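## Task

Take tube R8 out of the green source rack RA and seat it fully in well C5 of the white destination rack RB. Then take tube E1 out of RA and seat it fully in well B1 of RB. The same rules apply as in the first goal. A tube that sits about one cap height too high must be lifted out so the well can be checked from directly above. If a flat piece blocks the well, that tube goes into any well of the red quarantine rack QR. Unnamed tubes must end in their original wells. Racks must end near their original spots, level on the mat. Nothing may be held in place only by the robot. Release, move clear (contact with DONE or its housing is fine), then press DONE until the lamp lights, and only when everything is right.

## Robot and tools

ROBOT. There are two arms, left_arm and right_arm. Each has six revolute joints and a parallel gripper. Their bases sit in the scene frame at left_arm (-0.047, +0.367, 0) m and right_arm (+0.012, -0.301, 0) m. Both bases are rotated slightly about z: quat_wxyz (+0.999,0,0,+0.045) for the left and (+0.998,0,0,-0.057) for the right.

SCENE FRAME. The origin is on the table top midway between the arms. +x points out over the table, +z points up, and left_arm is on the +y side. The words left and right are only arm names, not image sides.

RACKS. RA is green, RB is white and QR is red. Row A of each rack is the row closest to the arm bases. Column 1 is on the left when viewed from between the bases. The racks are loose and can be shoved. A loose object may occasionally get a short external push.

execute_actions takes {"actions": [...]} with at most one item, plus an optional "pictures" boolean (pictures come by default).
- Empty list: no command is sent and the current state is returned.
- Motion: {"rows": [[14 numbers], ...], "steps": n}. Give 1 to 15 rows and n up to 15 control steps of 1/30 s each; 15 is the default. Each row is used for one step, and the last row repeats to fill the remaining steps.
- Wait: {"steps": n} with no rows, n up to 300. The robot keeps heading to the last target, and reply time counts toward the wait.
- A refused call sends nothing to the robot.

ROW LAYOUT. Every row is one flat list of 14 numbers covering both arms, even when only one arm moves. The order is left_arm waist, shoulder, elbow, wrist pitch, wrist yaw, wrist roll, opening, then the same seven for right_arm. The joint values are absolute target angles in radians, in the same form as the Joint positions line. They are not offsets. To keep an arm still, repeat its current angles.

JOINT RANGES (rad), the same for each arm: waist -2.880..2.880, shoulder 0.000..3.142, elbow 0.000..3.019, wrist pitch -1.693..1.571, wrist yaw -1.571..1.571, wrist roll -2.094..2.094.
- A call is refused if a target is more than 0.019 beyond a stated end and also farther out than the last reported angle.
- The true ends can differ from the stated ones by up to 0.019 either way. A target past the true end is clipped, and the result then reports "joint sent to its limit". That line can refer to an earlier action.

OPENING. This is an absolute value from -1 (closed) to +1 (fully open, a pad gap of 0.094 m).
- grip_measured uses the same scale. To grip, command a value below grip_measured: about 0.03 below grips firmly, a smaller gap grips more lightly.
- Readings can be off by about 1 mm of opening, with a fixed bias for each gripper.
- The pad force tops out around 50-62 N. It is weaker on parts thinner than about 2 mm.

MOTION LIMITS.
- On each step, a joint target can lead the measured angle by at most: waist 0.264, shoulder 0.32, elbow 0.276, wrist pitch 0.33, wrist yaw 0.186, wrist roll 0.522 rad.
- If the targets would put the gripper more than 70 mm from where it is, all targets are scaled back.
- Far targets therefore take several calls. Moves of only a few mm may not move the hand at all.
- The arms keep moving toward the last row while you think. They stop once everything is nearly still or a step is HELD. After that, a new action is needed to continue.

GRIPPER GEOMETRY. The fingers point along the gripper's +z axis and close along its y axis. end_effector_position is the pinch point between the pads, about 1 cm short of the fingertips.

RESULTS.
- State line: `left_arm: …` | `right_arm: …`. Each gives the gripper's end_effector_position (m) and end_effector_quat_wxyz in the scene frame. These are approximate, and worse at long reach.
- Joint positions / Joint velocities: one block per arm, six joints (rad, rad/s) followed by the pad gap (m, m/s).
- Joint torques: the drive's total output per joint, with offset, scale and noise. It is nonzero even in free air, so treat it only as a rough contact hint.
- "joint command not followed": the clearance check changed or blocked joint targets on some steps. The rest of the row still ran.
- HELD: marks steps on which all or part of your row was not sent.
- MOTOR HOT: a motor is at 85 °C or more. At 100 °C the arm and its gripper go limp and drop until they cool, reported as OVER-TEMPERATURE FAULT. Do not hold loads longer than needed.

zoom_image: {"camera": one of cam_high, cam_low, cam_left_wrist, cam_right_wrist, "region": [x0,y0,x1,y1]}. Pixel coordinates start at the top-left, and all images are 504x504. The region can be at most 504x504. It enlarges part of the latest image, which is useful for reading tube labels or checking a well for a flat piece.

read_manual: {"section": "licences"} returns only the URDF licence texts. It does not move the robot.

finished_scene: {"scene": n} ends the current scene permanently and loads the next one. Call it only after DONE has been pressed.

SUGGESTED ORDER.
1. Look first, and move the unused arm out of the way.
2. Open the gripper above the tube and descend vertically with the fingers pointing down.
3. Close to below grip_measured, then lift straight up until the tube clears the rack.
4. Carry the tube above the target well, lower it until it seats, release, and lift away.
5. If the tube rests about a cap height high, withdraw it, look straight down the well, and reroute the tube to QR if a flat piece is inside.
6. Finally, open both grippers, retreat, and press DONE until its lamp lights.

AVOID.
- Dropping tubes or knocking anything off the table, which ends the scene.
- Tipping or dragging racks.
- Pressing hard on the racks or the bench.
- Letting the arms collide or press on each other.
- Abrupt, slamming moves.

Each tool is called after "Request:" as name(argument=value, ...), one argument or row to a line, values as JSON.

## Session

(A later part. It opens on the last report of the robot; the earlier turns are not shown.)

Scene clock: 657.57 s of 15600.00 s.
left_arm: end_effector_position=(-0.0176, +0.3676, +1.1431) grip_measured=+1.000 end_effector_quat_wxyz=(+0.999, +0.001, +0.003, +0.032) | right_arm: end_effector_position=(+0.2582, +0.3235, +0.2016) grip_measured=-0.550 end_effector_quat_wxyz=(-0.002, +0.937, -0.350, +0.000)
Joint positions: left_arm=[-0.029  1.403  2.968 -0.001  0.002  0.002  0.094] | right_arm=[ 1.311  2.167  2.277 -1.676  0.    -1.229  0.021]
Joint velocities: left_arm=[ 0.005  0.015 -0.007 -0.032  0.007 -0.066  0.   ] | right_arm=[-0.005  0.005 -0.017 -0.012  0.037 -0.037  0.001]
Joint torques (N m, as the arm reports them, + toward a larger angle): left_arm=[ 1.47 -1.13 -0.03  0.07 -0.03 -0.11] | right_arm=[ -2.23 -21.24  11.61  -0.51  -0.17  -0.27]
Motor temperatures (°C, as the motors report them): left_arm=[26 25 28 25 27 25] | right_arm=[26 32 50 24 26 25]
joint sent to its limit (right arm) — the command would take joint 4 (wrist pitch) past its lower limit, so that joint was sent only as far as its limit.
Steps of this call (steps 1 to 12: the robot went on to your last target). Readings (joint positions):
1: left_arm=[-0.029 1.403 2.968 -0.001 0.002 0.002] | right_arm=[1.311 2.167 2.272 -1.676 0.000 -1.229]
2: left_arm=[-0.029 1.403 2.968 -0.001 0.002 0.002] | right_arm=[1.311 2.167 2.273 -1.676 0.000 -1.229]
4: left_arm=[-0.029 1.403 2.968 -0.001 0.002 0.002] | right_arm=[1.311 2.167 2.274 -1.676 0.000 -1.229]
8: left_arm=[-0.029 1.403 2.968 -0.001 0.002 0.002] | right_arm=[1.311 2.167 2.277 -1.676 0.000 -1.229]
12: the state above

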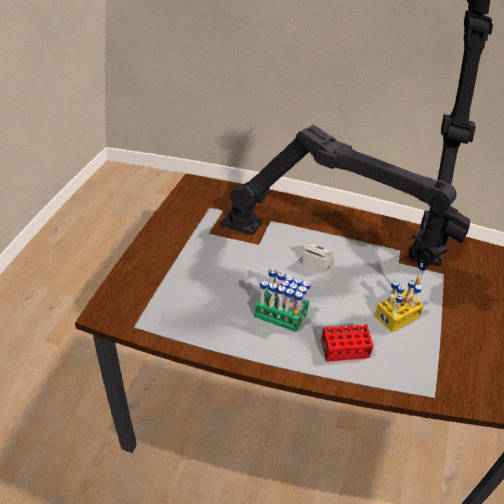

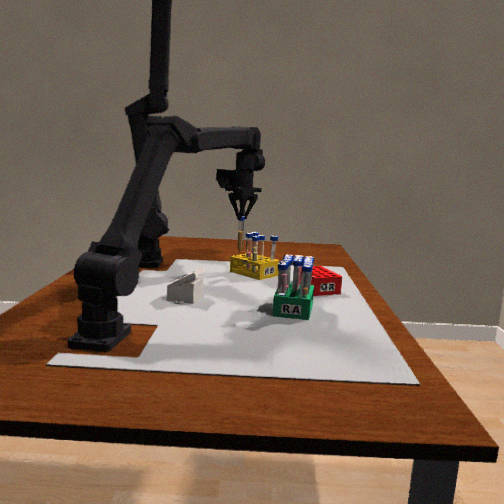

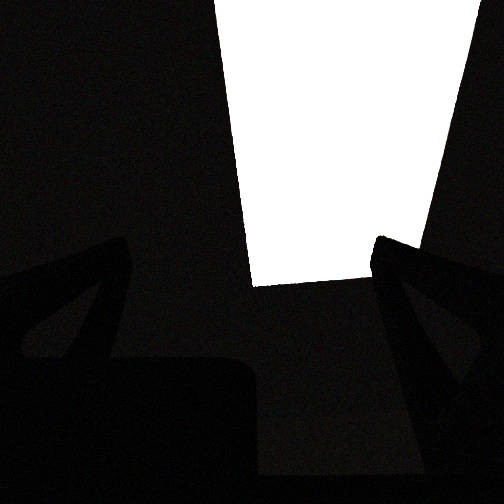

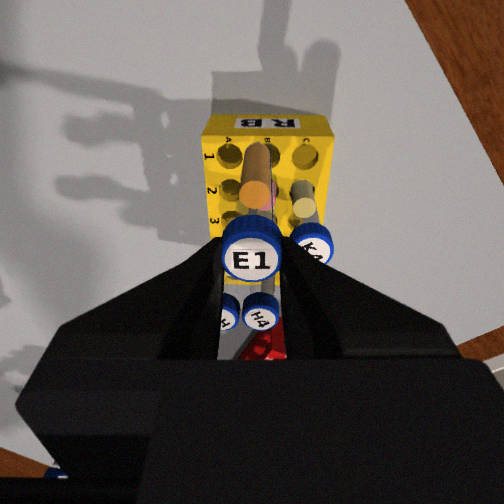

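Request:
execute_actions(
  actions=[
    {"rows": [[-0.016,1.40,2.97,0,0,-0.012,1,1.310,2.181,2.339,-1.690,0,-1.242,-0.580],[-0.016,1.40,2.97,0,0,-0.012,1,1.308,2.181,2.341,-1.690,0,-1.242,-0.580],[-0.016,1.40,2.97,0,0,-0.012,1,1.306,2.182,2.343,-1.690,0,-1.242,-0.580],[-0.016,1.40,2.97,0,0,-0.012,1,1.304,2.183,2.345,-1.690,0,-1.242,-0.580],[-0.016,1.40,2.97,0,0,-0.012,1,1.302,2.184,2.347,-1.690,0,-1.242,-0.580],[-0.016,1.40,2.97,0,0,-0.012,1,1.300,2.185,2.349,-1.690,0,-1.242,-0.580],[-0.016,1.40,2.97,0,0,-0.012,1,1.299,2.186,2.350,-1.690,0,-1.242,-0.580],[-0.016,1.40,2.97,0,0,-0.012,1,1.298,2.187,2.351,-1.690,0,-1.242,-0.580],[-0.016,1.40,2.97,0,0,-0.012,1,1.297,2.188,2.352,-1.690,0,-1.242,-0.580],[-0.016,1.40,2.97,0,0,-0.012,1,1.296,2.189,2.352,-1.690,0,-1.242,-0.580],[-0.016,1.40,2.97,0,0,-0.012,1,1.295,2.190,2.352,-1.690,0,-1.242,-0.580],[-0.016,1.40,2.97,0,0,-0.012,1,1.294,2.191,2.352,-1.690,0,-1.242,-0.580]], "steps": 15},
  ],
  pictures=false,
)

Request:
execute_actions(
  actions=[
    {"steps": 12},
  ],
)

Request:
zoom_image(
  camera="cam_right_wrist",
  region=[190, 100, 350, 260],
)

Scene clock: 680.53 s of 15600.00 s.
left_arm: end_effector_position=(-0.0176, +0.3676, +1.1431) grip_measured=+1.000 end_effector_quat_wxyz=(+0.999, +0.001, +0.003, +0.032) | right_arm: end_effector_position=(+0.2616, +0.3258, +0.2069) grip_measured=-0.550 end_effector_quat_wxyz=(-0.010, +0.936, -0.352, +0.000)
Joint positions: left_arm=[-0.029  1.403  2.968 -0.001  0.002  0.002  0.094] | right_arm=[ 1.308  2.169  2.293 -1.676  0.    -1.229  0.021]
Joint velocities: left_arm=[ 0.005  0.005 -0.007 -0.007 -0.007 -0.007  0.   ] | right_arm=[-0.034  0.005 -0.002 -0.007  0.022  0.051  0.001]
Joint torques (N m, as the arm reports them, + toward a larger angle): left_arm=[ 1.26 -1.14 -0.06  0.08 -0.02 -0.11] | right_arm=[ -3.18 -20.39  11.54  -0.38  -0.17  -0.26]
Motor temperatures (°C, as the motors report them): left_arm=[26 25 28 25 27 25] | right_arm=[26 34 50 24 26 25]
joint sent to its limit (right arm) — the command would take joint 4 (wrist pitch) past its lower limit, so that joint was sent only as far as its limit.
Steps of this call (steps 1 to 15: the robot went on to your last target; steps 16 to 90: nothing new was sent; then 19.47 s passed at rest; steps 91 to 105: all 15 steps of this action). Readings (joint positions):
91: left_arm=[-0.029 1.403 2.968 -0.001 0.002 0.002] | right_arm=[1.311 2.167 2.277 -1.676 0.000 -1.229]
92: left_arm=[-0.029 1.403 2.968 -0.001 0.002 0.002] | right_arm=[1.311 2.167 2.277 -1.676 0.000 -1.229]
94: left_arm=[-0.029 1.403 2.968 -0.001 0.002 0.002] | right_arm=[1.311 2.167 2.279 -1.676 0.000 -1.229]
98: left_arm=[-0.029 1.403 2.968 -0.001 0.002 0.002] | right_arm=[1.311 2.168 2.287 -1.676 0.000 -1.229]
105: the state above

Scene clock: 680.93 s of 15600.00 s.
left_arm: end_effector_position=(-0.0176, +0.3676, +1.1431) grip_measured=+1.000 end_effector_quat_wxyz=(+0.999, +0.001, +0.003, +0.032) | right_arm: end_effector_position=(+0.2639, +0.3253, +0.2036) grip_measured=-0.550 end_effector_quat_wxyz=(-0.007, +0.935, -0.354, +0.000)
Joint positions: left_arm=[-0.029  1.403  2.968 -0.001  0.002  0.002  0.094] | right_arm=[ 1.305  2.174  2.293 -1.676  0.    -1.229  0.021]
Joint velocities: left_arm=[-0.005 -0.005 -0.007  0.012 -0.007  0.007  0.   ] | right_arm=[-0.015  0.005  0.007 -0.012 -0.081  0.007 -0.001]
Joint torques (N m, as the arm reports them, + toward a larger angle): left_arm=[ 0.96 -0.8  -0.06 -0.18 -0.03 -0.13] | right_arm=[ -3.1  -20.52  11.53  -0.39  -0.17  -0.27]
Motor temperatures (°C, as the motors report them): left_arm=[26 25 28 25 27 25] | right_arm=[26 34 50 24 26 25]
Steps of this call (steps 1 to 12: the robot went on to your last target). Readings (joint positions):
1: left_arm=[-0.029 1.403 2.968 -0.001 0.002 0.002] | right_arm=[1.307 2.170 2.293 -1.676 0.000 -1.229]
2: left_arm=[-0.029 1.403 2.968 -0.001 0.002 0.002] | right_arm=[1.306 2.170 2.293 -1.676 0.000 -1.229]
4: left_arm=[-0.029 1.403 2.968 -0.001 0.002 0.002] | right_arm=[1.305 2.171 2.293 -1.676 0.000 -1.229]
8: left_arm=[-0.029 1.403 2.968 -0.001 0.002 0.002] | right_arm=[1.305 2.174 2.293 -1.676 0.000 -1.229]
12: the state above

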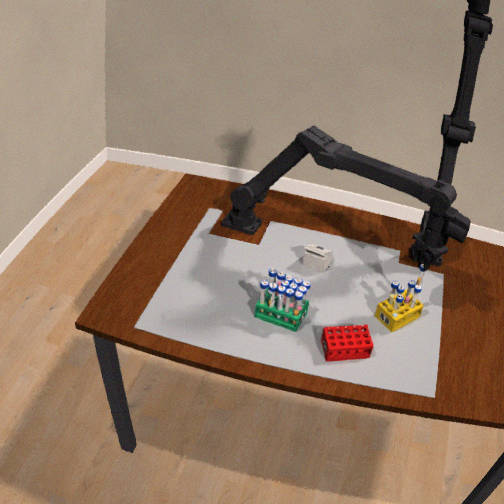

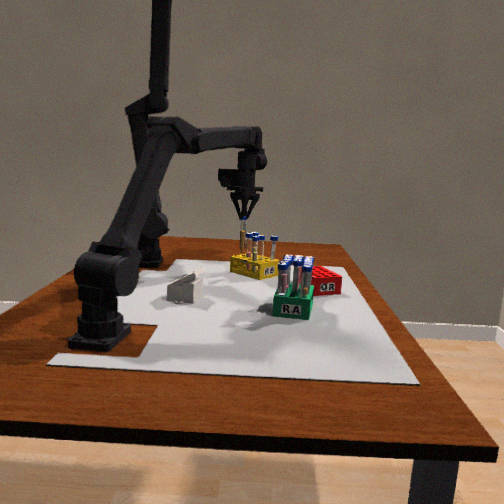

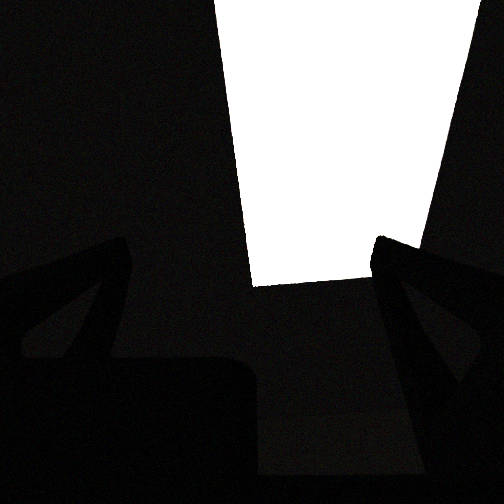

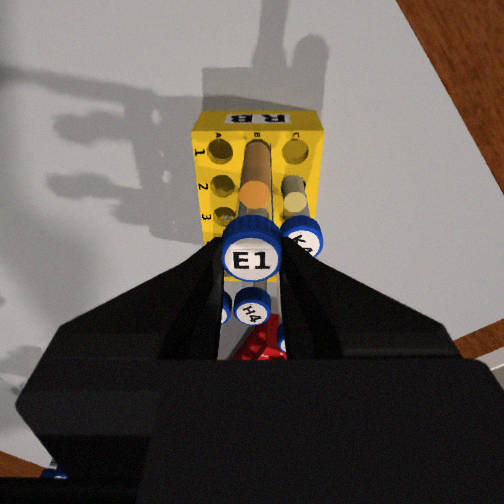

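Region (190, 100, 350, 260) of cam_right_wrist's 504x504 image, scaled by 3.150, with more detail than that image has.

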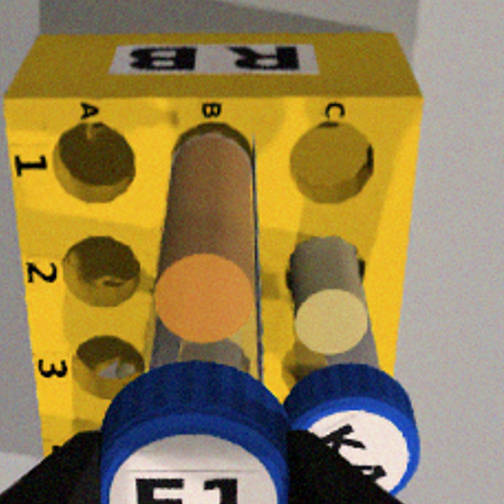

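Request:
execute_actions(
  actions=[
    {"rows": [[-0.016,1.40,2.97,0,0,-0.012,1,1.2935,2.188,2.342,-1.685,0,-1.242,-0.580],[-0.016,1.40,2.97,0,0,-0.012,1,1.293,2.185,2.332,-1.680,0,-1.242,-0.580],[-0.016,1.40,2.97,0,0,-0.012,1,1.2925,2.182,2.322,-1.675,0,-1.242,-0.580],[-0.016,1.40,2.97,0,0,-0.012,1,1.292,2.180,2.312,-1.670,0,-1.242,-0.580],[-0.016,1.40,2.97,0,0,-0.012,1,1.2915,2.180,2.302,-1.665,0,-1.242,-0.580],[-0.016,1.40,2.97,0,0,-0.012,1,1.291,2.180,2.294,-1.662,0,-1.242,-0.580],[-0.016,1.40,2.97,0,0,-0.012,1,1.291,2.180,2.290,-1.660,0,-1.242,-0.580],[-0.016,1.40,2.97,0,0,-0.012,1,1.291,2.180,2.288,-1.658,0,-1.242,-0.580],[-0.016,1.40,2.97,0,0,-0.012,1,1.291,2.180,2.286,-1.656,0,-1.242,-0.580],[-0.016,1.40,2.97,0,0,-0.012,1,1.291,2.180,2.284,-1.654,0,-1.242,-0.580],[-0.016,1.40,2.97,0,0,-0.012,1,1.291,2.180,2.282,-1.652,0,-1.242,-0.580],[-0.016,1.40,2.97,0,0,-0.012,1,1.291,2.180,2.280,-1.650,0,-1.242,-0.580],[-0.016,1.40,2.97,0,0,-0.012,1,1.291,2.180,2.278,-1.648,0,-1.242,-0.580],[-0.016,1.40,2.97,0,0,-0.012,1,1.291,2.180,2.276,-1.647,0,-1.242,-0.580],[-0.016,1.40,2.97,0,0,-0.012,1,1.291,2.180,2.274,-1.646,0,-1.242,-0.580]], "steps": 15},
  ],
  pictures=false,
)

Request:
execute_actions(
  actions=[
    {"steps": 12},
  ],
)

Request:
zoom_image(
  camera="cam_right_wrist",
  region=[190, 100, 350, 260],
)

Scene clock: 706.97 s of 15600.00 s.
left_arm: end_effector_position=(-0.0176, +0.3676, +1.1431) grip_measured=+1.000 end_effector_quat_wxyz=(+0.999, +0.001, +0.003, +0.032) | right_arm: end_effector_position=(+0.2654, +0.3256, +0.1999) grip_measured=-0.550 end_effector_quat_wxyz=(-0.008, +0.935, -0.354, +0.000)
Joint positions: left_arm=[-0.029  1.403  2.968 -0.001  0.002  0.002  0.094] | right_arm=[ 1.303  2.174  2.283 -1.665  0.    -1.229  0.021]
Joint velocities: left_arm=[ 0.005 -0.015 -0.002  0.002  0.037  0.037  0.   ] | right_arm=[ 0.005 -0.005 -0.085  0.046  0.007 -0.037  0.   ]
Joint torques (N m, as the arm reports them, + toward a larger angle): left_arm=[ 1.03 -1.03 -0.01  0.   -0.03 -0.12] | right_arm=[ -3.76 -22.03   7.17   1.16  -0.16  -0.27]
Motor temperatures (°C, as the motors report them): left_arm=[26 25 28 25 27 25] | right_arm=[26 34 51 24 26 25]
Steps of this call (steps 1 to 15: the robot went on to your last target; steps 16 to 90: nothing new was sent; then 22.53 s passed at rest; steps 91 to 105: all 15 steps of this action). Readings (joint positions):
91: left_arm=[-0.029 1.403 2.968 -0.001 0.002 0.002] | right_arm=[1.305 2.174 2.293 -1.676 0.000 -1.229]
92: left_arm=[-0.029 1.403 2.968 -0.001 0.002 0.002] | right_arm=[1.305 2.174 2.293 -1.676 0.000 -1.229]
94: left_arm=[-0.029 1.403 2.968 -0.001 0.002 0.002] | right_arm=[1.304 2.174 2.293 -1.676 0.000 -1.229]
98: left_arm=[-0.029 1.403 2.968 -0.001 0.002 0.002] | right_arm=[1.304 2.174 2.293 -1.676 0.000 -1.229]
105: the state above

Scene clock: 707.37 s of 15600.00 s.
left_arm: end_effector_position=(-0.0176, +0.3676, +1.1431) grip_measured=+1.000 end_effector_quat_wxyz=(+0.999, +0.001, +0.003, +0.032) | right_arm: end_effector_position=(+0.2652, +0.3250, +0.1977) grip_measured=-0.550 end_effector_quat_wxyz=(-0.006, +0.935, -0.354, +0.000)
Joint positions: left_arm=[-0.029  1.403  2.968 -0.001  0.002  0.002  0.094] | right_arm=[ 1.303  2.174  2.278 -1.662  0.    -1.229  0.021]
Joint velocities: left_arm=[-0.005 -0.005 -0.007 -0.022 -0.066  0.007  0.   ] | right_arm=[-0.005 -0.015 -0.002  0.002 -0.066 -0.022  0.   ]
Joint torques (N m, as the arm reports them, + toward a larger angle): left_arm=[ 1.29 -1.22 -0.02  0.06  0.   -0.11] | right_arm=[ -3.15 -21.87   7.21   1.2   -0.17  -0.27]
Motor temperatures (°C, as the motors report them): left_arm=[26 25 28 25 27 25] | right_arm=[26 34 51 24 26 25]
Steps of this call (steps 1 to 12: the robot went on to your last target). Readings (joint positions):
1: left_arm=[-0.029 1.403 2.968 -0.001 0.002 0.002] | right_arm=[1.303 2.174 2.281 -1.664 0.000 -1.229]
2: left_arm=[-0.029 1.403 2.968 -0.001 0.002 0.002] | right_arm=[1.303 2.174 2.280 -1.663 0.000 -1.229]
4: left_arm=[-0.029 1.403 2.968 -0.001 0.002 0.002] | right_arm=[1.303 2.174 2.278 -1.663 0.000 -1.229]
8: left_arm=[-0.029 1.403 2.968 -0.001 0.002 0.002] | right_arm=[1.303 2.174 2.278 -1.662 0.000 -1.229]
12: the state above

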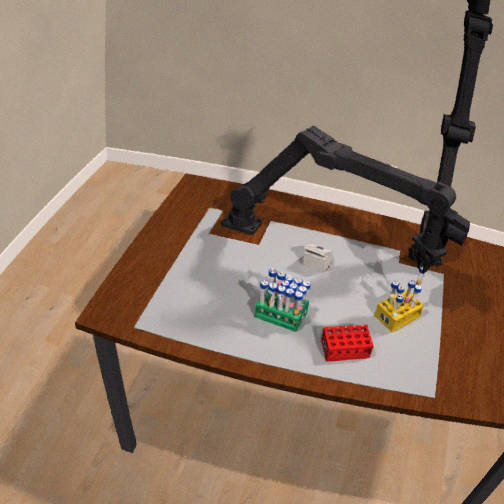

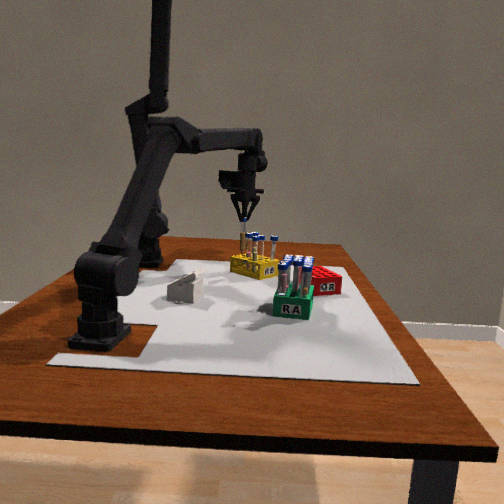

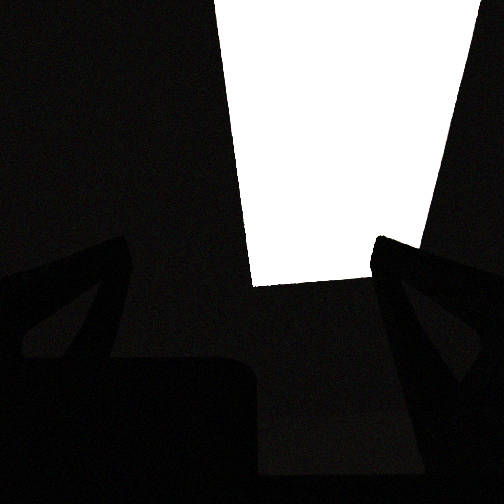

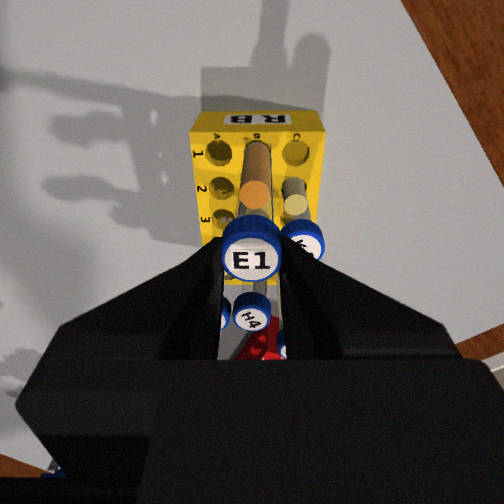

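Region (190, 100, 350, 260) of cam_right_wrist's 504x504 image, scaled by 3.150, with more detail than that image has.

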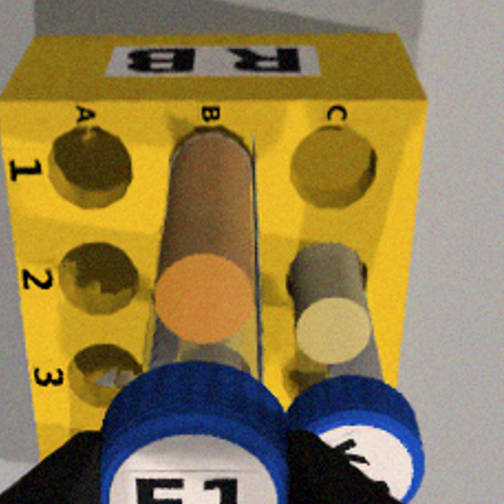

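Request:
execute_actions(
  actions=[
    {"rows": [[-0.016,1.40,2.97,0,0,-0.012,1,1.290,2.180,2.274,-1.646,0,-1.242,-0.580],[-0.016,1.40,2.97,0,0,-0.012,1,1.2895,2.180,2.274,-1.646,0,-1.242,-0.580],[-0.016,1.40,2.97,0,0,-0.012,1,1.289,2.180,2.273,-1.645,0,-1.242,-0.580],[-0.016,1.40,2.97,0,0,-0.012,1,1.289,2.180,2.272,-1.644,0,-1.242,-0.580],[-0.016,1.40,2.97,0,0,-0.012,1,1.289,2.180,2.270,-1.6425,0,-1.242,-0.580],[-0.016,1.40,2.97,0,0,-0.012,1,1.289,2.180,2.268,-1.641,0,-1.242,-0.580],[-0.016,1.40,2.97,0,0,-0.012,1,1.289,2.180,2.266,-1.639,0,-1.242,-0.580],[-0.016,1.40,2.97,0,0,-0.012,1,1.289,2.180,2.264,-1.637,0,-1.242,-0.580],[-0.016,1.40,2.97,0,0,-0.012,1,1.289,2.180,2.262,-1.635,0,-1.242,-0.580],[-0.016,1.40,2.97,0,0,-0.012,1,1.289,2.180,2.260,-1.633,0,-1.242,-0.580],[-0.016,1.40,2.97,0,0,-0.012,1,1.289,2.180,2.258,-1.6315,0,-1.242,-0.580],[-0.016,1.40,2.97,0,0,-0.012,1,1.289,2.180,2.256,-1.630,0,-1.242,-0.580],[-0.016,1.40,2.97,0,0,-0.012,1,1.289,2.180,2.254,-1.628,0,-1.242,-0.580],[-0.016,1.40,2.97,0,0,-0.012,1,1.289,2.180,2.252,-1.626,0,-1.242,-0.580],[-0.016,1.40,2.97,0,0,-0.012,1,1.289,2.180,2.250,-1.624,0,-1.242,-0.580]], "steps": 15},
  ],
  pictures=false,
)

Request:
execute_actions(
  actions=[
    {"rows": [[-0.016,1.40,2.97,0,0,-0.012,1,1.289,2.180,2.248,-1.622,0,-1.242,-0.580],[-0.016,1.40,2.97,0,0,-0.012,1,1.289,2.180,2.246,-1.620,0,-1.242,-0.580],[-0.016,1.40,2.97,0,0,-0.012,1,1.289,2.180,2.244,-1.6185,0,-1.242,-0.580],[-0.016,1.40,2.97,0,0,-0.012,1,1.289,2.180,2.242,-1.617,0,-1.242,-0.580],[-0.016,1.40,2.97,0,0,-0.012,1,1.289,2.180,2.240,-1.615,0,-1.242,-0.580],[-0.016,1.40,2.97,0,0,-0.012,1,1.289,2.180,2.238,-1.613,0,-1.242,-0.580]], "steps": 13},
  ],
)

Request:
zoom_image(
  camera="cam_right_wrist",
  region=[190, 100, 350, 260],
)

Scene clock: 716.77 s of 15600.00 s.
left_arm: end_effector_position=(-0.0176, +0.3676, +1.1431) grip_measured=+1.000 end_effector_quat_wxyz=(+0.999, +0.001, +0.003, +0.032) | right_arm: end_effector_position=(+0.2665, +0.3248, +0.1903) grip_measured=-0.550 end_effector_quat_wxyz=(-0.005, +0.935, -0.355, +0.000)
Joint positions: left_arm=[-0.029  1.403  2.968 -0.001  0.002  0.002  0.094] | right_arm=[ 1.301  2.174  2.258 -1.644  0.    -1.229  0.021]
Joint velocities: left_arm=[-0.015  0.005 -0.002 -0.012 -0.007  0.037  0.   ] | right_arm=[ 0.005 -0.015 -0.056  0.056  0.007  0.022  0.   ]
Joint torques (N m, as the arm reports them, + toward a larger angle): left_arm=[ 1.36 -0.91  0.04  0.05 -0.04 -0.11] | right_arm=[ -2.97 -21.83   6.93   1.1   -0.18  -0.26]
Motor temperatures (°C, as the motors report them): left_arm=[26 25 28 25 27 25] | right_arm=[26 34 48 24 26 25]
Steps of this call (steps 1 to 15: the robot went on to your last target; steps 16 to 90: nothing new was sent; then 5.90 s passed at rest; steps 91 to 105: all 15 steps of this action). Readings (joint positions):
91: left_arm=[-0.029 1.403 2.968 -0.001 0.002 0.002] | right_arm=[1.303 2.174 2.278 -1.662 0.000 -1.229]
92: left_arm=[-0.029 1.403 2.968 -0.001 0.002 0.002] | right_arm=[1.303 2.174 2.278 -1.662 0.000 -1.229]
94: left_arm=[-0.029 1.403 2.968 -0.001 0.002 0.002] | right_arm=[1.302 2.174 2.278 -1.662 0.000 -1.229]
98: left_arm=[-0.029 1.403 2.968 -0.001 0.002 0.002] | right_arm=[1.302 2.174 2.275 -1.657 0.000 -1.229]
105: the state above

Scene clock: 717.20 s of 15600.00 s.
left_arm: end_effector_position=(-0.0176, +0.3676, +1.1431) grip_measured=+1.000 end_effector_quat_wxyz=(+0.999, +0.001, +0.003, +0.032) | right_arm: end_effector_position=(+0.2672, +0.3246, +0.1843) grip_measured=-0.550 end_effector_quat_wxyz=(-0.005, +0.935, -0.356, +0.000)
Joint positions: left_arm=[-0.029  1.403  2.968 -0.001  0.002  0.002  0.094] | right_arm=[ 1.3    2.174  2.243 -1.63   0.    -1.229  0.021]
Joint velocities: left_arm=[-0.005  0.005 -0.007 -0.002 -0.007  0.022  0.   ] | right_arm=[-0.005  0.005  0.002  0.012  0.051 -0.037 -0.   ]
Joint torques (N m, as the arm reports them, + toward a larger angle): left_arm=[ 1.07 -1.16 -0.07 -0.03  0.   -0.1 ] | right_arm=[ -2.9  -21.96   7.12   1.24  -0.17  -0.27]
Motor temperatures (°C, as the motors report them): left_arm=[26 25 28 25 27 25] | right_arm=[26 34 48 24 26 25]
Steps of this call (steps 1 to 13: all 13 steps of this action). Readings (joint positions):
1: left_arm=[-0.029 1.403 2.968 -0.001 0.002 0.002] | right_arm=[1.301 2.174 2.256 -1.643 0.000 -1.229]
2: left_arm=[-0.029 1.403 2.968 -0.001 0.002 0.002] | right_arm=[1.301 2.174 2.255 -1.641 0.000 -1.229]
4: left_arm=[-0.029 1.403 2.968 -0.001 0.002 0.002] | right_arm=[1.301 2.174 2.251 -1.637 0.000 -1.229]
8: left_arm=[-0.029 1.403 2.968 -0.001 0.002 0.002] | right_arm=[1.300 2.174 2.244 -1.631 0.000 -1.229]
13: the state above

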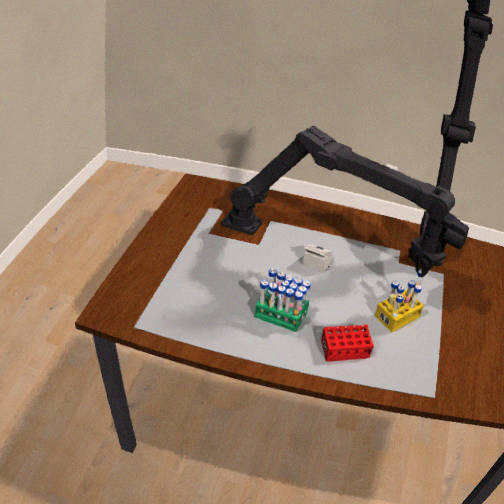

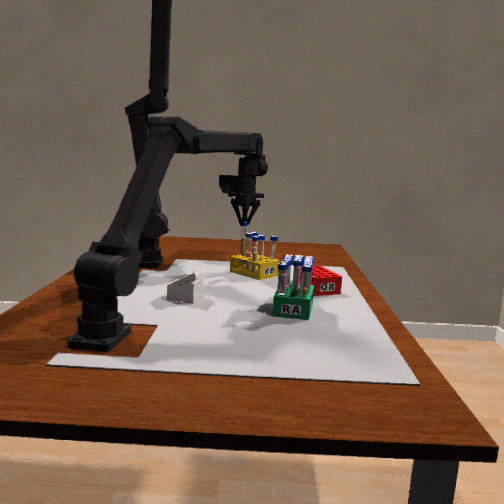

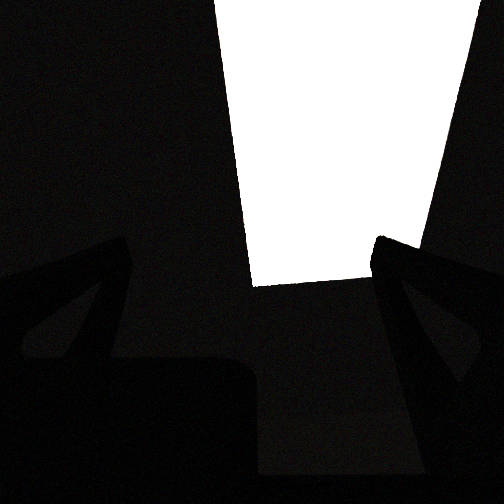

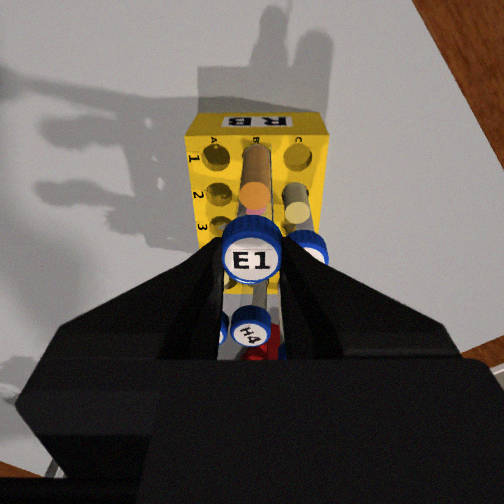

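Region (190, 100, 350, 260) of cam_right_wrist's 504x504 image, scaled by 3.150, with more detail than that image has.

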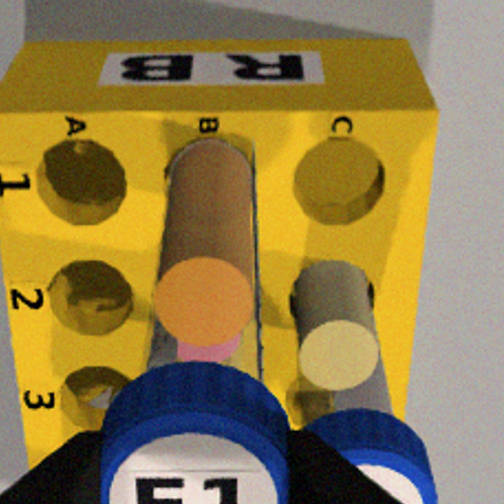

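Request:
execute_actions(
  actions=[
    {"rows": [[-0.016,1.40,2.97,0,0,-0.012,1,1.290,2.180,2.237,-1.612,0,-1.242,-0.580],[-0.016,1.40,2.97,0,0,-0.012,1,1.290,2.180,2.235,-1.610,0,-1.242,-0.580],[-0.016,1.40,2.97,0,0,-0.012,1,1.290,2.180,2.2325,-1.6075,0,-1.242,-0.580],[-0.016,1.40,2.97,0,0,-0.012,1,1.290,2.180,2.230,-1.605,0,-1.242,-0.580],[-0.016,1.40,2.97,0,0,-0.012,1,1.290,2.180,2.2275,-1.6025,0,-1.242,-0.580],[-0.016,1.40,2.97,0,0,-0.012,1,1.290,2.180,2.225,-1.600,0,-1.242,-0.580],[-0.016,1.40,2.97,0,0,-0.012,1,1.290,2.180,2.2225,-1.5975,0,-1.242,-0.580],[-0.016,1.40,2.97,0,0,-0.012,1,1.290,2.180,2.220,-1.595,0,-1.242,-0.580],[-0.016,1.40,2.97,0,0,-0.012,1,1.290,2.180,2.2175,-1.5928,0,-1.242,-0.580],[-0.016,1.40,2.97,0,0,-0.012,1,1.290,2.180,2.215,-1.5905,0,-1.242,-0.580],[-0.016,1.40,2.97,0,0,-0.012,1,1.290,2.180,2.2125,-1.588,0,-1.242,-0.580],[-0.016,1.40,2.97,0,0,-0.012,1,1.290,2.180,2.210,-1.586,0,-1.242,-0.580],[-0.016,1.40,2.97,0,0,-0.012,1,1.290,2.180,2.2075,-1.5835,0,-1.242,-0.580],[-0.016,1.40,2.97,0,0,-0.012,1,1.290,2.180,2.205,-1.581,0,-1.242,-0.580],[-0.016,1.40,2.97,0,0,-0.012,1,1.290,2.180,2.203,-1.579,0,-1.242,-0.580]], "steps": 15},
  ],
  pictures=false,
)

Request:
execute_actions(
  actions=[
    {"rows": [[-0.016,1.40,2.97,0,0,-0.012,1,1.290,2.180,2.201,-1.577,0,-1.242,-0.580],[-0.016,1.40,2.97,0,0,-0.012,1,1.290,2.180,2.199,-1.575,0,-1.242,-0.580],[-0.016,1.40,2.97,0,0,-0.012,1,1.290,2.180,2.197,-1.573,0,-1.242,-0.580],[-0.016,1.40,2.97,0,0,-0.012,1,1.290,2.180,2.195,-1.571,0,-1.242,-0.580],[-0.016,1.40,2.97,0,0,-0.012,1,1.290,2.180,2.193,-1.569,0,-1.242,-0.580],[-0.016,1.40,2.97,0,0,-0.012,1,1.290,2.180,2.191,-1.567,0,-1.242,-0.580],[-0.016,1.40,2.97,0,0,-0.012,1,1.290,2.180,2.189,-1.565,0,-1.242,-0.580],[-0.016,1.40,2.97,0,0,-0.012,1,1.290,2.180,2.187,-1.563,0,-1.242,-0.580],[-0.016,1.40,2.97,0,0,-0.012,1,1.290,2.180,2.185,-1.561,0,-1.242,-0.580],[-0.016,1.40,2.97,0,0,-0.012,1,1.290,2.180,2.183,-1.559,0,-1.242,-0.580]], "steps": 15},
  ],
)

Scene clock: 724.70 s of 15600.00 s.
left_arm: end_effector_position=(-0.0176, +0.3676, +1.1431) grip_measured=+1.000 end_effector_quat_wxyz=(+0.999, +0.001, +0.003, +0.032) | right_arm: end_effector_position=(+0.2678, +0.3246, +0.1727) grip_measured=-0.550 end_effector_quat_wxyz=(-0.004, +0.934, -0.356, +0.000)
Joint positions: left_arm=[-0.029  1.403  2.968 -0.001  0.002  0.002  0.094] | right_arm=[ 1.299  2.174  2.212 -1.602  0.    -1.229  0.021]
Joint velocities: left_arm=[-0.024 -0.015 -0.017  0.022  0.037  0.037  0.   ] | right_arm=[-0.005 -0.005 -0.076  0.076  0.007  0.007 -0.   ]
Joint torques (N m, as the arm reports them, + toward a larger angle): left_arm=[ 1.13 -0.97 -0.19  0.03  0.   -0.09] | right_arm=[ -2.8  -21.95   7.08   1.22  -0.18  -0.27]
Motor temperatures (°C, as the motors report them): left_arm=[26 25 27 25 27 25] | right_arm=[26 35 47 24 26 25]
Steps of this call (steps 1 to 15: the robot went on to your last target; steps 16 to 90: nothing new was sent; then 4.00 s passed at rest; steps 91 to 105: all 15 steps of this action). Readings (joint positions):
91: left_arm=[-0.029 1.403 2.968 -0.001 0.002 0.002] | right_arm=[1.300 2.174 2.243 -1.630 0.000 -1.229]
92: left_arm=[-0.029 1.403 2.968 -0.001 0.002 0.002] | right_arm=[1.300 2.174 2.243 -1.630 0.000 -1.229]
94: left_arm=[-0.029 1.403 2.968 -0.001 0.002 0.002] | right_arm=[1.300 2.174 2.241 -1.627 0.000 -1.229]
98: left_arm=[-0.029 1.403 2.968 -0.001 0.002 0.002] | right_arm=[1.300 2.174 2.230 -1.619 0.000 -1.229]
105: the state above

Scene clock: 725.20 s of 15600.00 s.
left_arm: end_effector_position=(-0.0176, +0.3676, +1.1431) grip_measured=+1.000 end_effector_quat_wxyz=(+0.999, +0.001, +0.003, +0.032) | right_arm: end_effector_position=(+0.2681, +0.3246, +0.1632) grip_measured=-0.550 end_effector_quat_wxyz=(-0.004, +0.934, -0.356, +0.000)
Joint positions: left_arm=[-0.029  1.403  2.968 -0.001  0.002  0.002  0.094] | right_arm=[ 1.299  2.174  2.187 -1.577  0.001 -1.229  0.021]
Joint velocities: left_arm=[-0.005 -0.005  0.007  0.007 -0.007  0.007  0.   ] | right_arm=[-0.005  0.005  0.002  0.002 -0.022 -0.022 -0.   ]
Joint torques (N m, as the arm reports them, + toward a larger angle): left_arm=[ 0.97 -1.22 -0.11  0.06 -0.01 -0.11] | right_arm=[ -2.59 -22.02   7.1    1.28  -0.18  -0.27]
Motor temperatures (°C, as the motors report them): left_arm=[26 25 27 25 27 25] | right_arm=[26 35 47 24 26 25]
Steps of this call (steps 1 to 15: all 15 steps of this action). Readings (joint positions):
1: left_arm=[-0.029 1.403 2.968 -0.001 0.002 0.002] | right_arm=[1.299 2.174 2.210 -1.599 0.000 -1.229]
2: left_arm=[-0.029 1.403 2.968 -0.001 0.002 0.002] | right_arm=[1.299 2.174 2.208 -1.597 0.000 -1.229]
4: left_arm=[-0.029 1.403 2.968 -0.001 0.002 0.002] | right_arm=[1.299 2.174 2.203 -1.593 0.000 -1.229]
8: left_arm=[-0.029 1.403 2.968 -0.001 0.002 0.002] | right_arm=[1.299 2.174 2.196 -1.585 0.001 -1.229]
15: the state above

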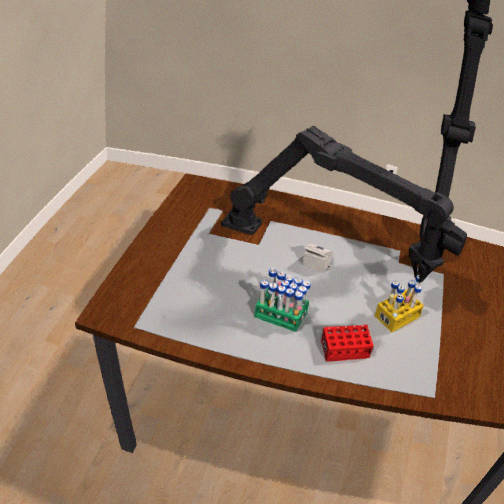

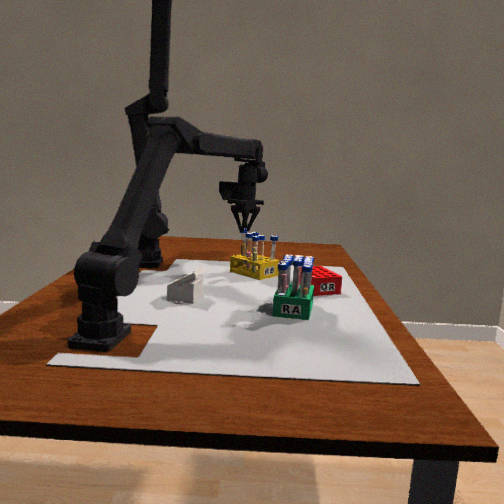

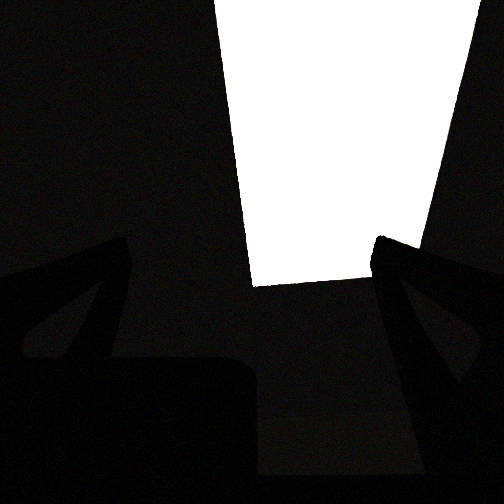

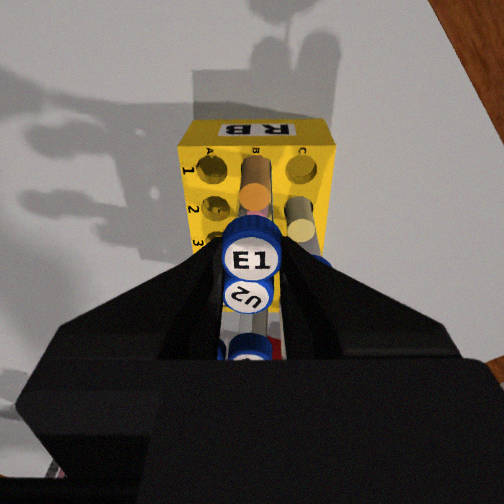

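Request:
execute_actions(
  actions=[
    {"rows": [[-0.016,1.40,2.97,0,0,-0.012,1,1.290,2.180,2.182,-1.558,0,-1.242,-0.580],[-0.016,1.40,2.97,0,0,-0.012,1,1.290,2.180,2.180,-1.556,0,-1.242,-0.580],[-0.016,1.40,2.97,0,0,-0.012,1,1.290,2.180,2.178,-1.554,0,-1.242,-0.580],[-0.016,1.40,2.97,0,0,-0.012,1,1.290,2.180,2.176,-1.552,0,-1.242,-0.580],[-0.016,1.40,2.97,0,0,-0.012,1,1.290,2.180,2.174,-1.550,0,-1.242,-0.580],[-0.016,1.40,2.97,0,0,-0.012,1,1.290,2.180,2.172,-1.548,0,-1.242,-0.580],[-0.016,1.40,2.97,0,0,-0.012,1,1.290,2.180,2.170,-1.546,0,-1.242,-0.580],[-0.016,1.40,2.97,0,0,-0.012,1,1.290,2.180,2.168,-1.544,0,-1.242,-0.580],[-0.016,1.40,2.97,0,0,-0.012,1,1.290,2.180,2.166,-1.542,0,-1.242,-0.580],[-0.016,1.40,2.97,0,0,-0.012,1,1.290,2.180,2.164,-1.540,0,-1.242,-0.580],[-0.016,1.40,2.97,0,0,-0.012,1,1.290,2.180,2.1625,-1.5385,0,-1.242,-0.580],[-0.016,1.40,2.97,0,0,-0.012,1,1.290,2.180,2.161,-1.537,0,-1.242,-0.580],[-0.016,1.40,2.97,0,0,-0.012,1,1.290,2.180,2.1595,-1.5355,0,-1.242,-0.580],[-0.016,1.40,2.97,0,0,-0.012,1,1.290,2.180,2.158,-1.534,0,-1.242,-0.580],[-0.016,1.40,2.97,0,0,-0.012,1,1.290,2.180,2.157,-1.533,0,-1.242,-0.580]], "steps": 15},
  ],
  pictures=false,
)

Request:
execute_actions(
  actions=[
    {"rows": [[-0.016,1.40,2.97,0,0,-0.012,1,1.290,2.180,2.156,-1.533,0,-1.242,-0.580],[-0.016,1.40,2.97,0,0,-0.012,1,1.290,2.180,2.155,-1.532,0,-1.242,-0.580],[-0.016,1.40,2.97,0,0,-0.012,1,1.290,2.180,2.154,-1.532,0,-1.242,-0.580],[-0.016,1.40,2.97,0,0,-0.012,1,1.290,2.180,2.153,-1.532,0,-1.242,-0.580],[-0.016,1.40,2.97,0,0,-0.012,1,1.290,2.180,2.152,-1.532,0,-1.242,-0.580],[-0.016,1.40,2.97,0,0,-0.012,1,1.290,2.180,2.151,-1.532,0,-1.242,-0.580],[-0.016,1.40,2.97,0,0,-0.012,1,1.290,2.180,2.150,-1.532,0,-1.242,-0.580]], "steps": 13},
  ],
)

Scene clock: 732.23 s of 15600.00 s.
left_arm: end_effector_position=(-0.0176, +0.3676, +1.1431) grip_measured=+1.000 end_effector_quat_wxyz=(+0.999, +0.001, +0.003, +0.032) | right_arm: end_effector_position=(+0.2682, +0.3248, +0.1545) grip_measured=-0.550 end_effector_quat_wxyz=(-0.004, +0.934, -0.356, +0.000)
Joint positions: left_arm=[-0.029  1.403  2.968 -0.001  0.002  0.002  0.094] | right_arm=[ 1.299  2.174  2.164 -1.554  0.001 -1.229  0.021]
Joint velocities: left_arm=[-0.005 -0.005 -0.007 -0.002 -0.022  0.007  0.   ] | right_arm=[-0.005 -0.015 -0.051  0.042 -0.007  0.022  0.001]
Joint torques (N m, as the arm reports them, + toward a larger angle): left_arm=[ 1.29 -1.04 -0.08  0.   -0.01 -0.12] | right_arm=[ -2.87 -22.02   7.1    1.28  -0.18  -0.27]
Motor temperatures (°C, as the motors report them): left_arm=[26 25 27 25 27 25] | right_arm=[26 35 47 24 26 25]
Steps of this call (steps 1 to 15: the robot went on to your last target; steps 16 to 90: nothing new was sent; then 3.53 s passed at rest; steps 91 to 105: all 15 steps of this action). Readings (joint positions):
91: left_arm=[-0.029 1.403 2.968 -0.001 0.002 0.002] | right_arm=[1.299 2.174 2.187 -1.577 0.001 -1.229]
92: left_arm=[-0.029 1.403 2.968 -0.001 0.002 0.002] | right_arm=[1.299 2.174 2.187 -1.577 0.001 -1.229]
94: left_arm=[-0.029 1.403 2.968 -0.001 0.002 0.002] | right_arm=[1.299 2.174 2.185 -1.575 0.001 -1.229]
98: left_arm=[-0.029 1.403 2.968 -0.001 0.002 0.002] | right_arm=[1.299 2.174 2.177 -1.567 0.001 -1.229]
105: the state above

Scene clock: 732.67 s of 15600.00 s.
left_arm: end_effector_position=(-0.0176, +0.3676, +1.1431) grip_measured=+1.000 end_effector_quat_wxyz=(+0.999, +0.001, +0.003, +0.032) | right_arm: end_effector_position=(+0.2684, +0.3245, +0.1524) grip_measured=-0.550 end_effector_quat_wxyz=(-0.004, +0.934, -0.357, +0.001)
Joint positions: left_arm=[-0.029  1.403  2.968 -0.001  0.002  0.002  0.094] | right_arm=[ 1.298  2.174  2.159 -1.549  0.001 -1.229  0.021]
Joint velocities: left_arm=[-0.005 -0.005  0.007  0.002 -0.051 -0.051  0.   ] | right_arm=[ 0.005  0.005 -0.012 -0.002  0.007 -0.037 -0.   ]
Joint torques (N m, as the arm reports them, + toward a larger angle): left_arm=[ 0.92 -1.04 -0.01  0.1  -0.04 -0.11] | right_arm=[ -2.8  -21.89   6.88   1.22  -0.19  -0.26]
Motor temperatures (°C, as the motors report them): left_arm=[26 25 27 25 27 25] | right_arm=[26 35 47 24 26 25]
Steps of this call (steps 1 to 13: all 13 steps of this action). Readings (joint positions):
1: left_arm=[-0.029 1.403 2.968 -0.001 0.002 0.002] | right_arm=[1.299 2.174 2.163 -1.553 0.001 -1.229]
2: left_arm=[-0.029 1.403 2.968 -0.001 0.002 0.002] | right_arm=[1.299 2.174 2.162 -1.552 0.001 -1.229]
4: left_arm=[-0.029 1.403 2.968 -0.001 0.002 0.002] | right_arm=[1.299 2.174 2.160 -1.550 0.001 -1.229]
8: left_arm=[-0.029 1.403 2.968 -0.001 0.002 0.002] | right_arm=[1.298 2.174 2.159 -1.549 0.001 -1.229]
13: the state above

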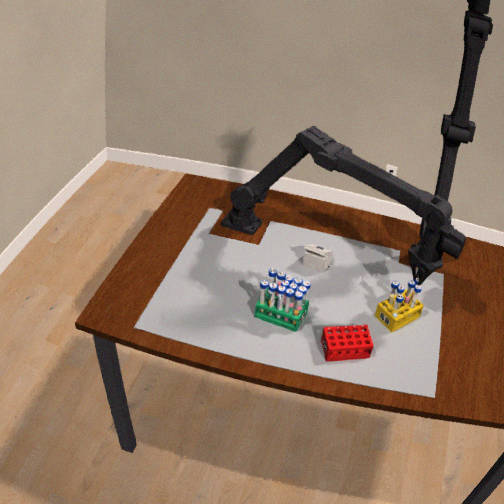

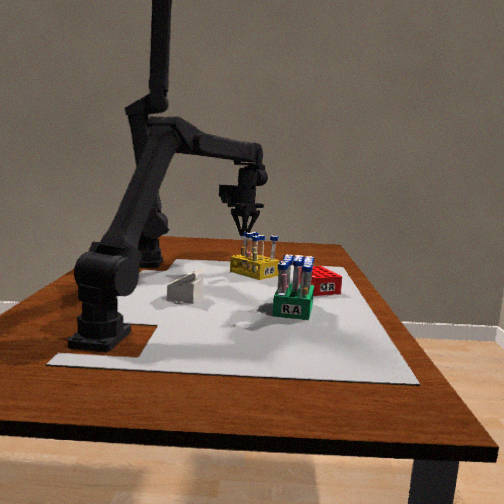

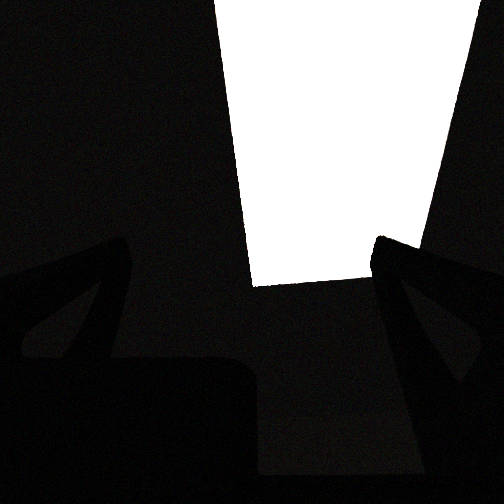

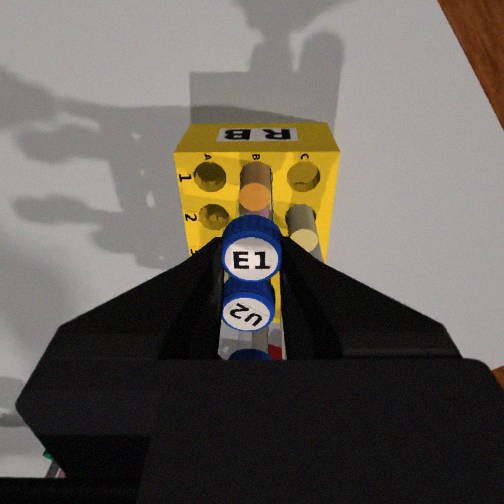

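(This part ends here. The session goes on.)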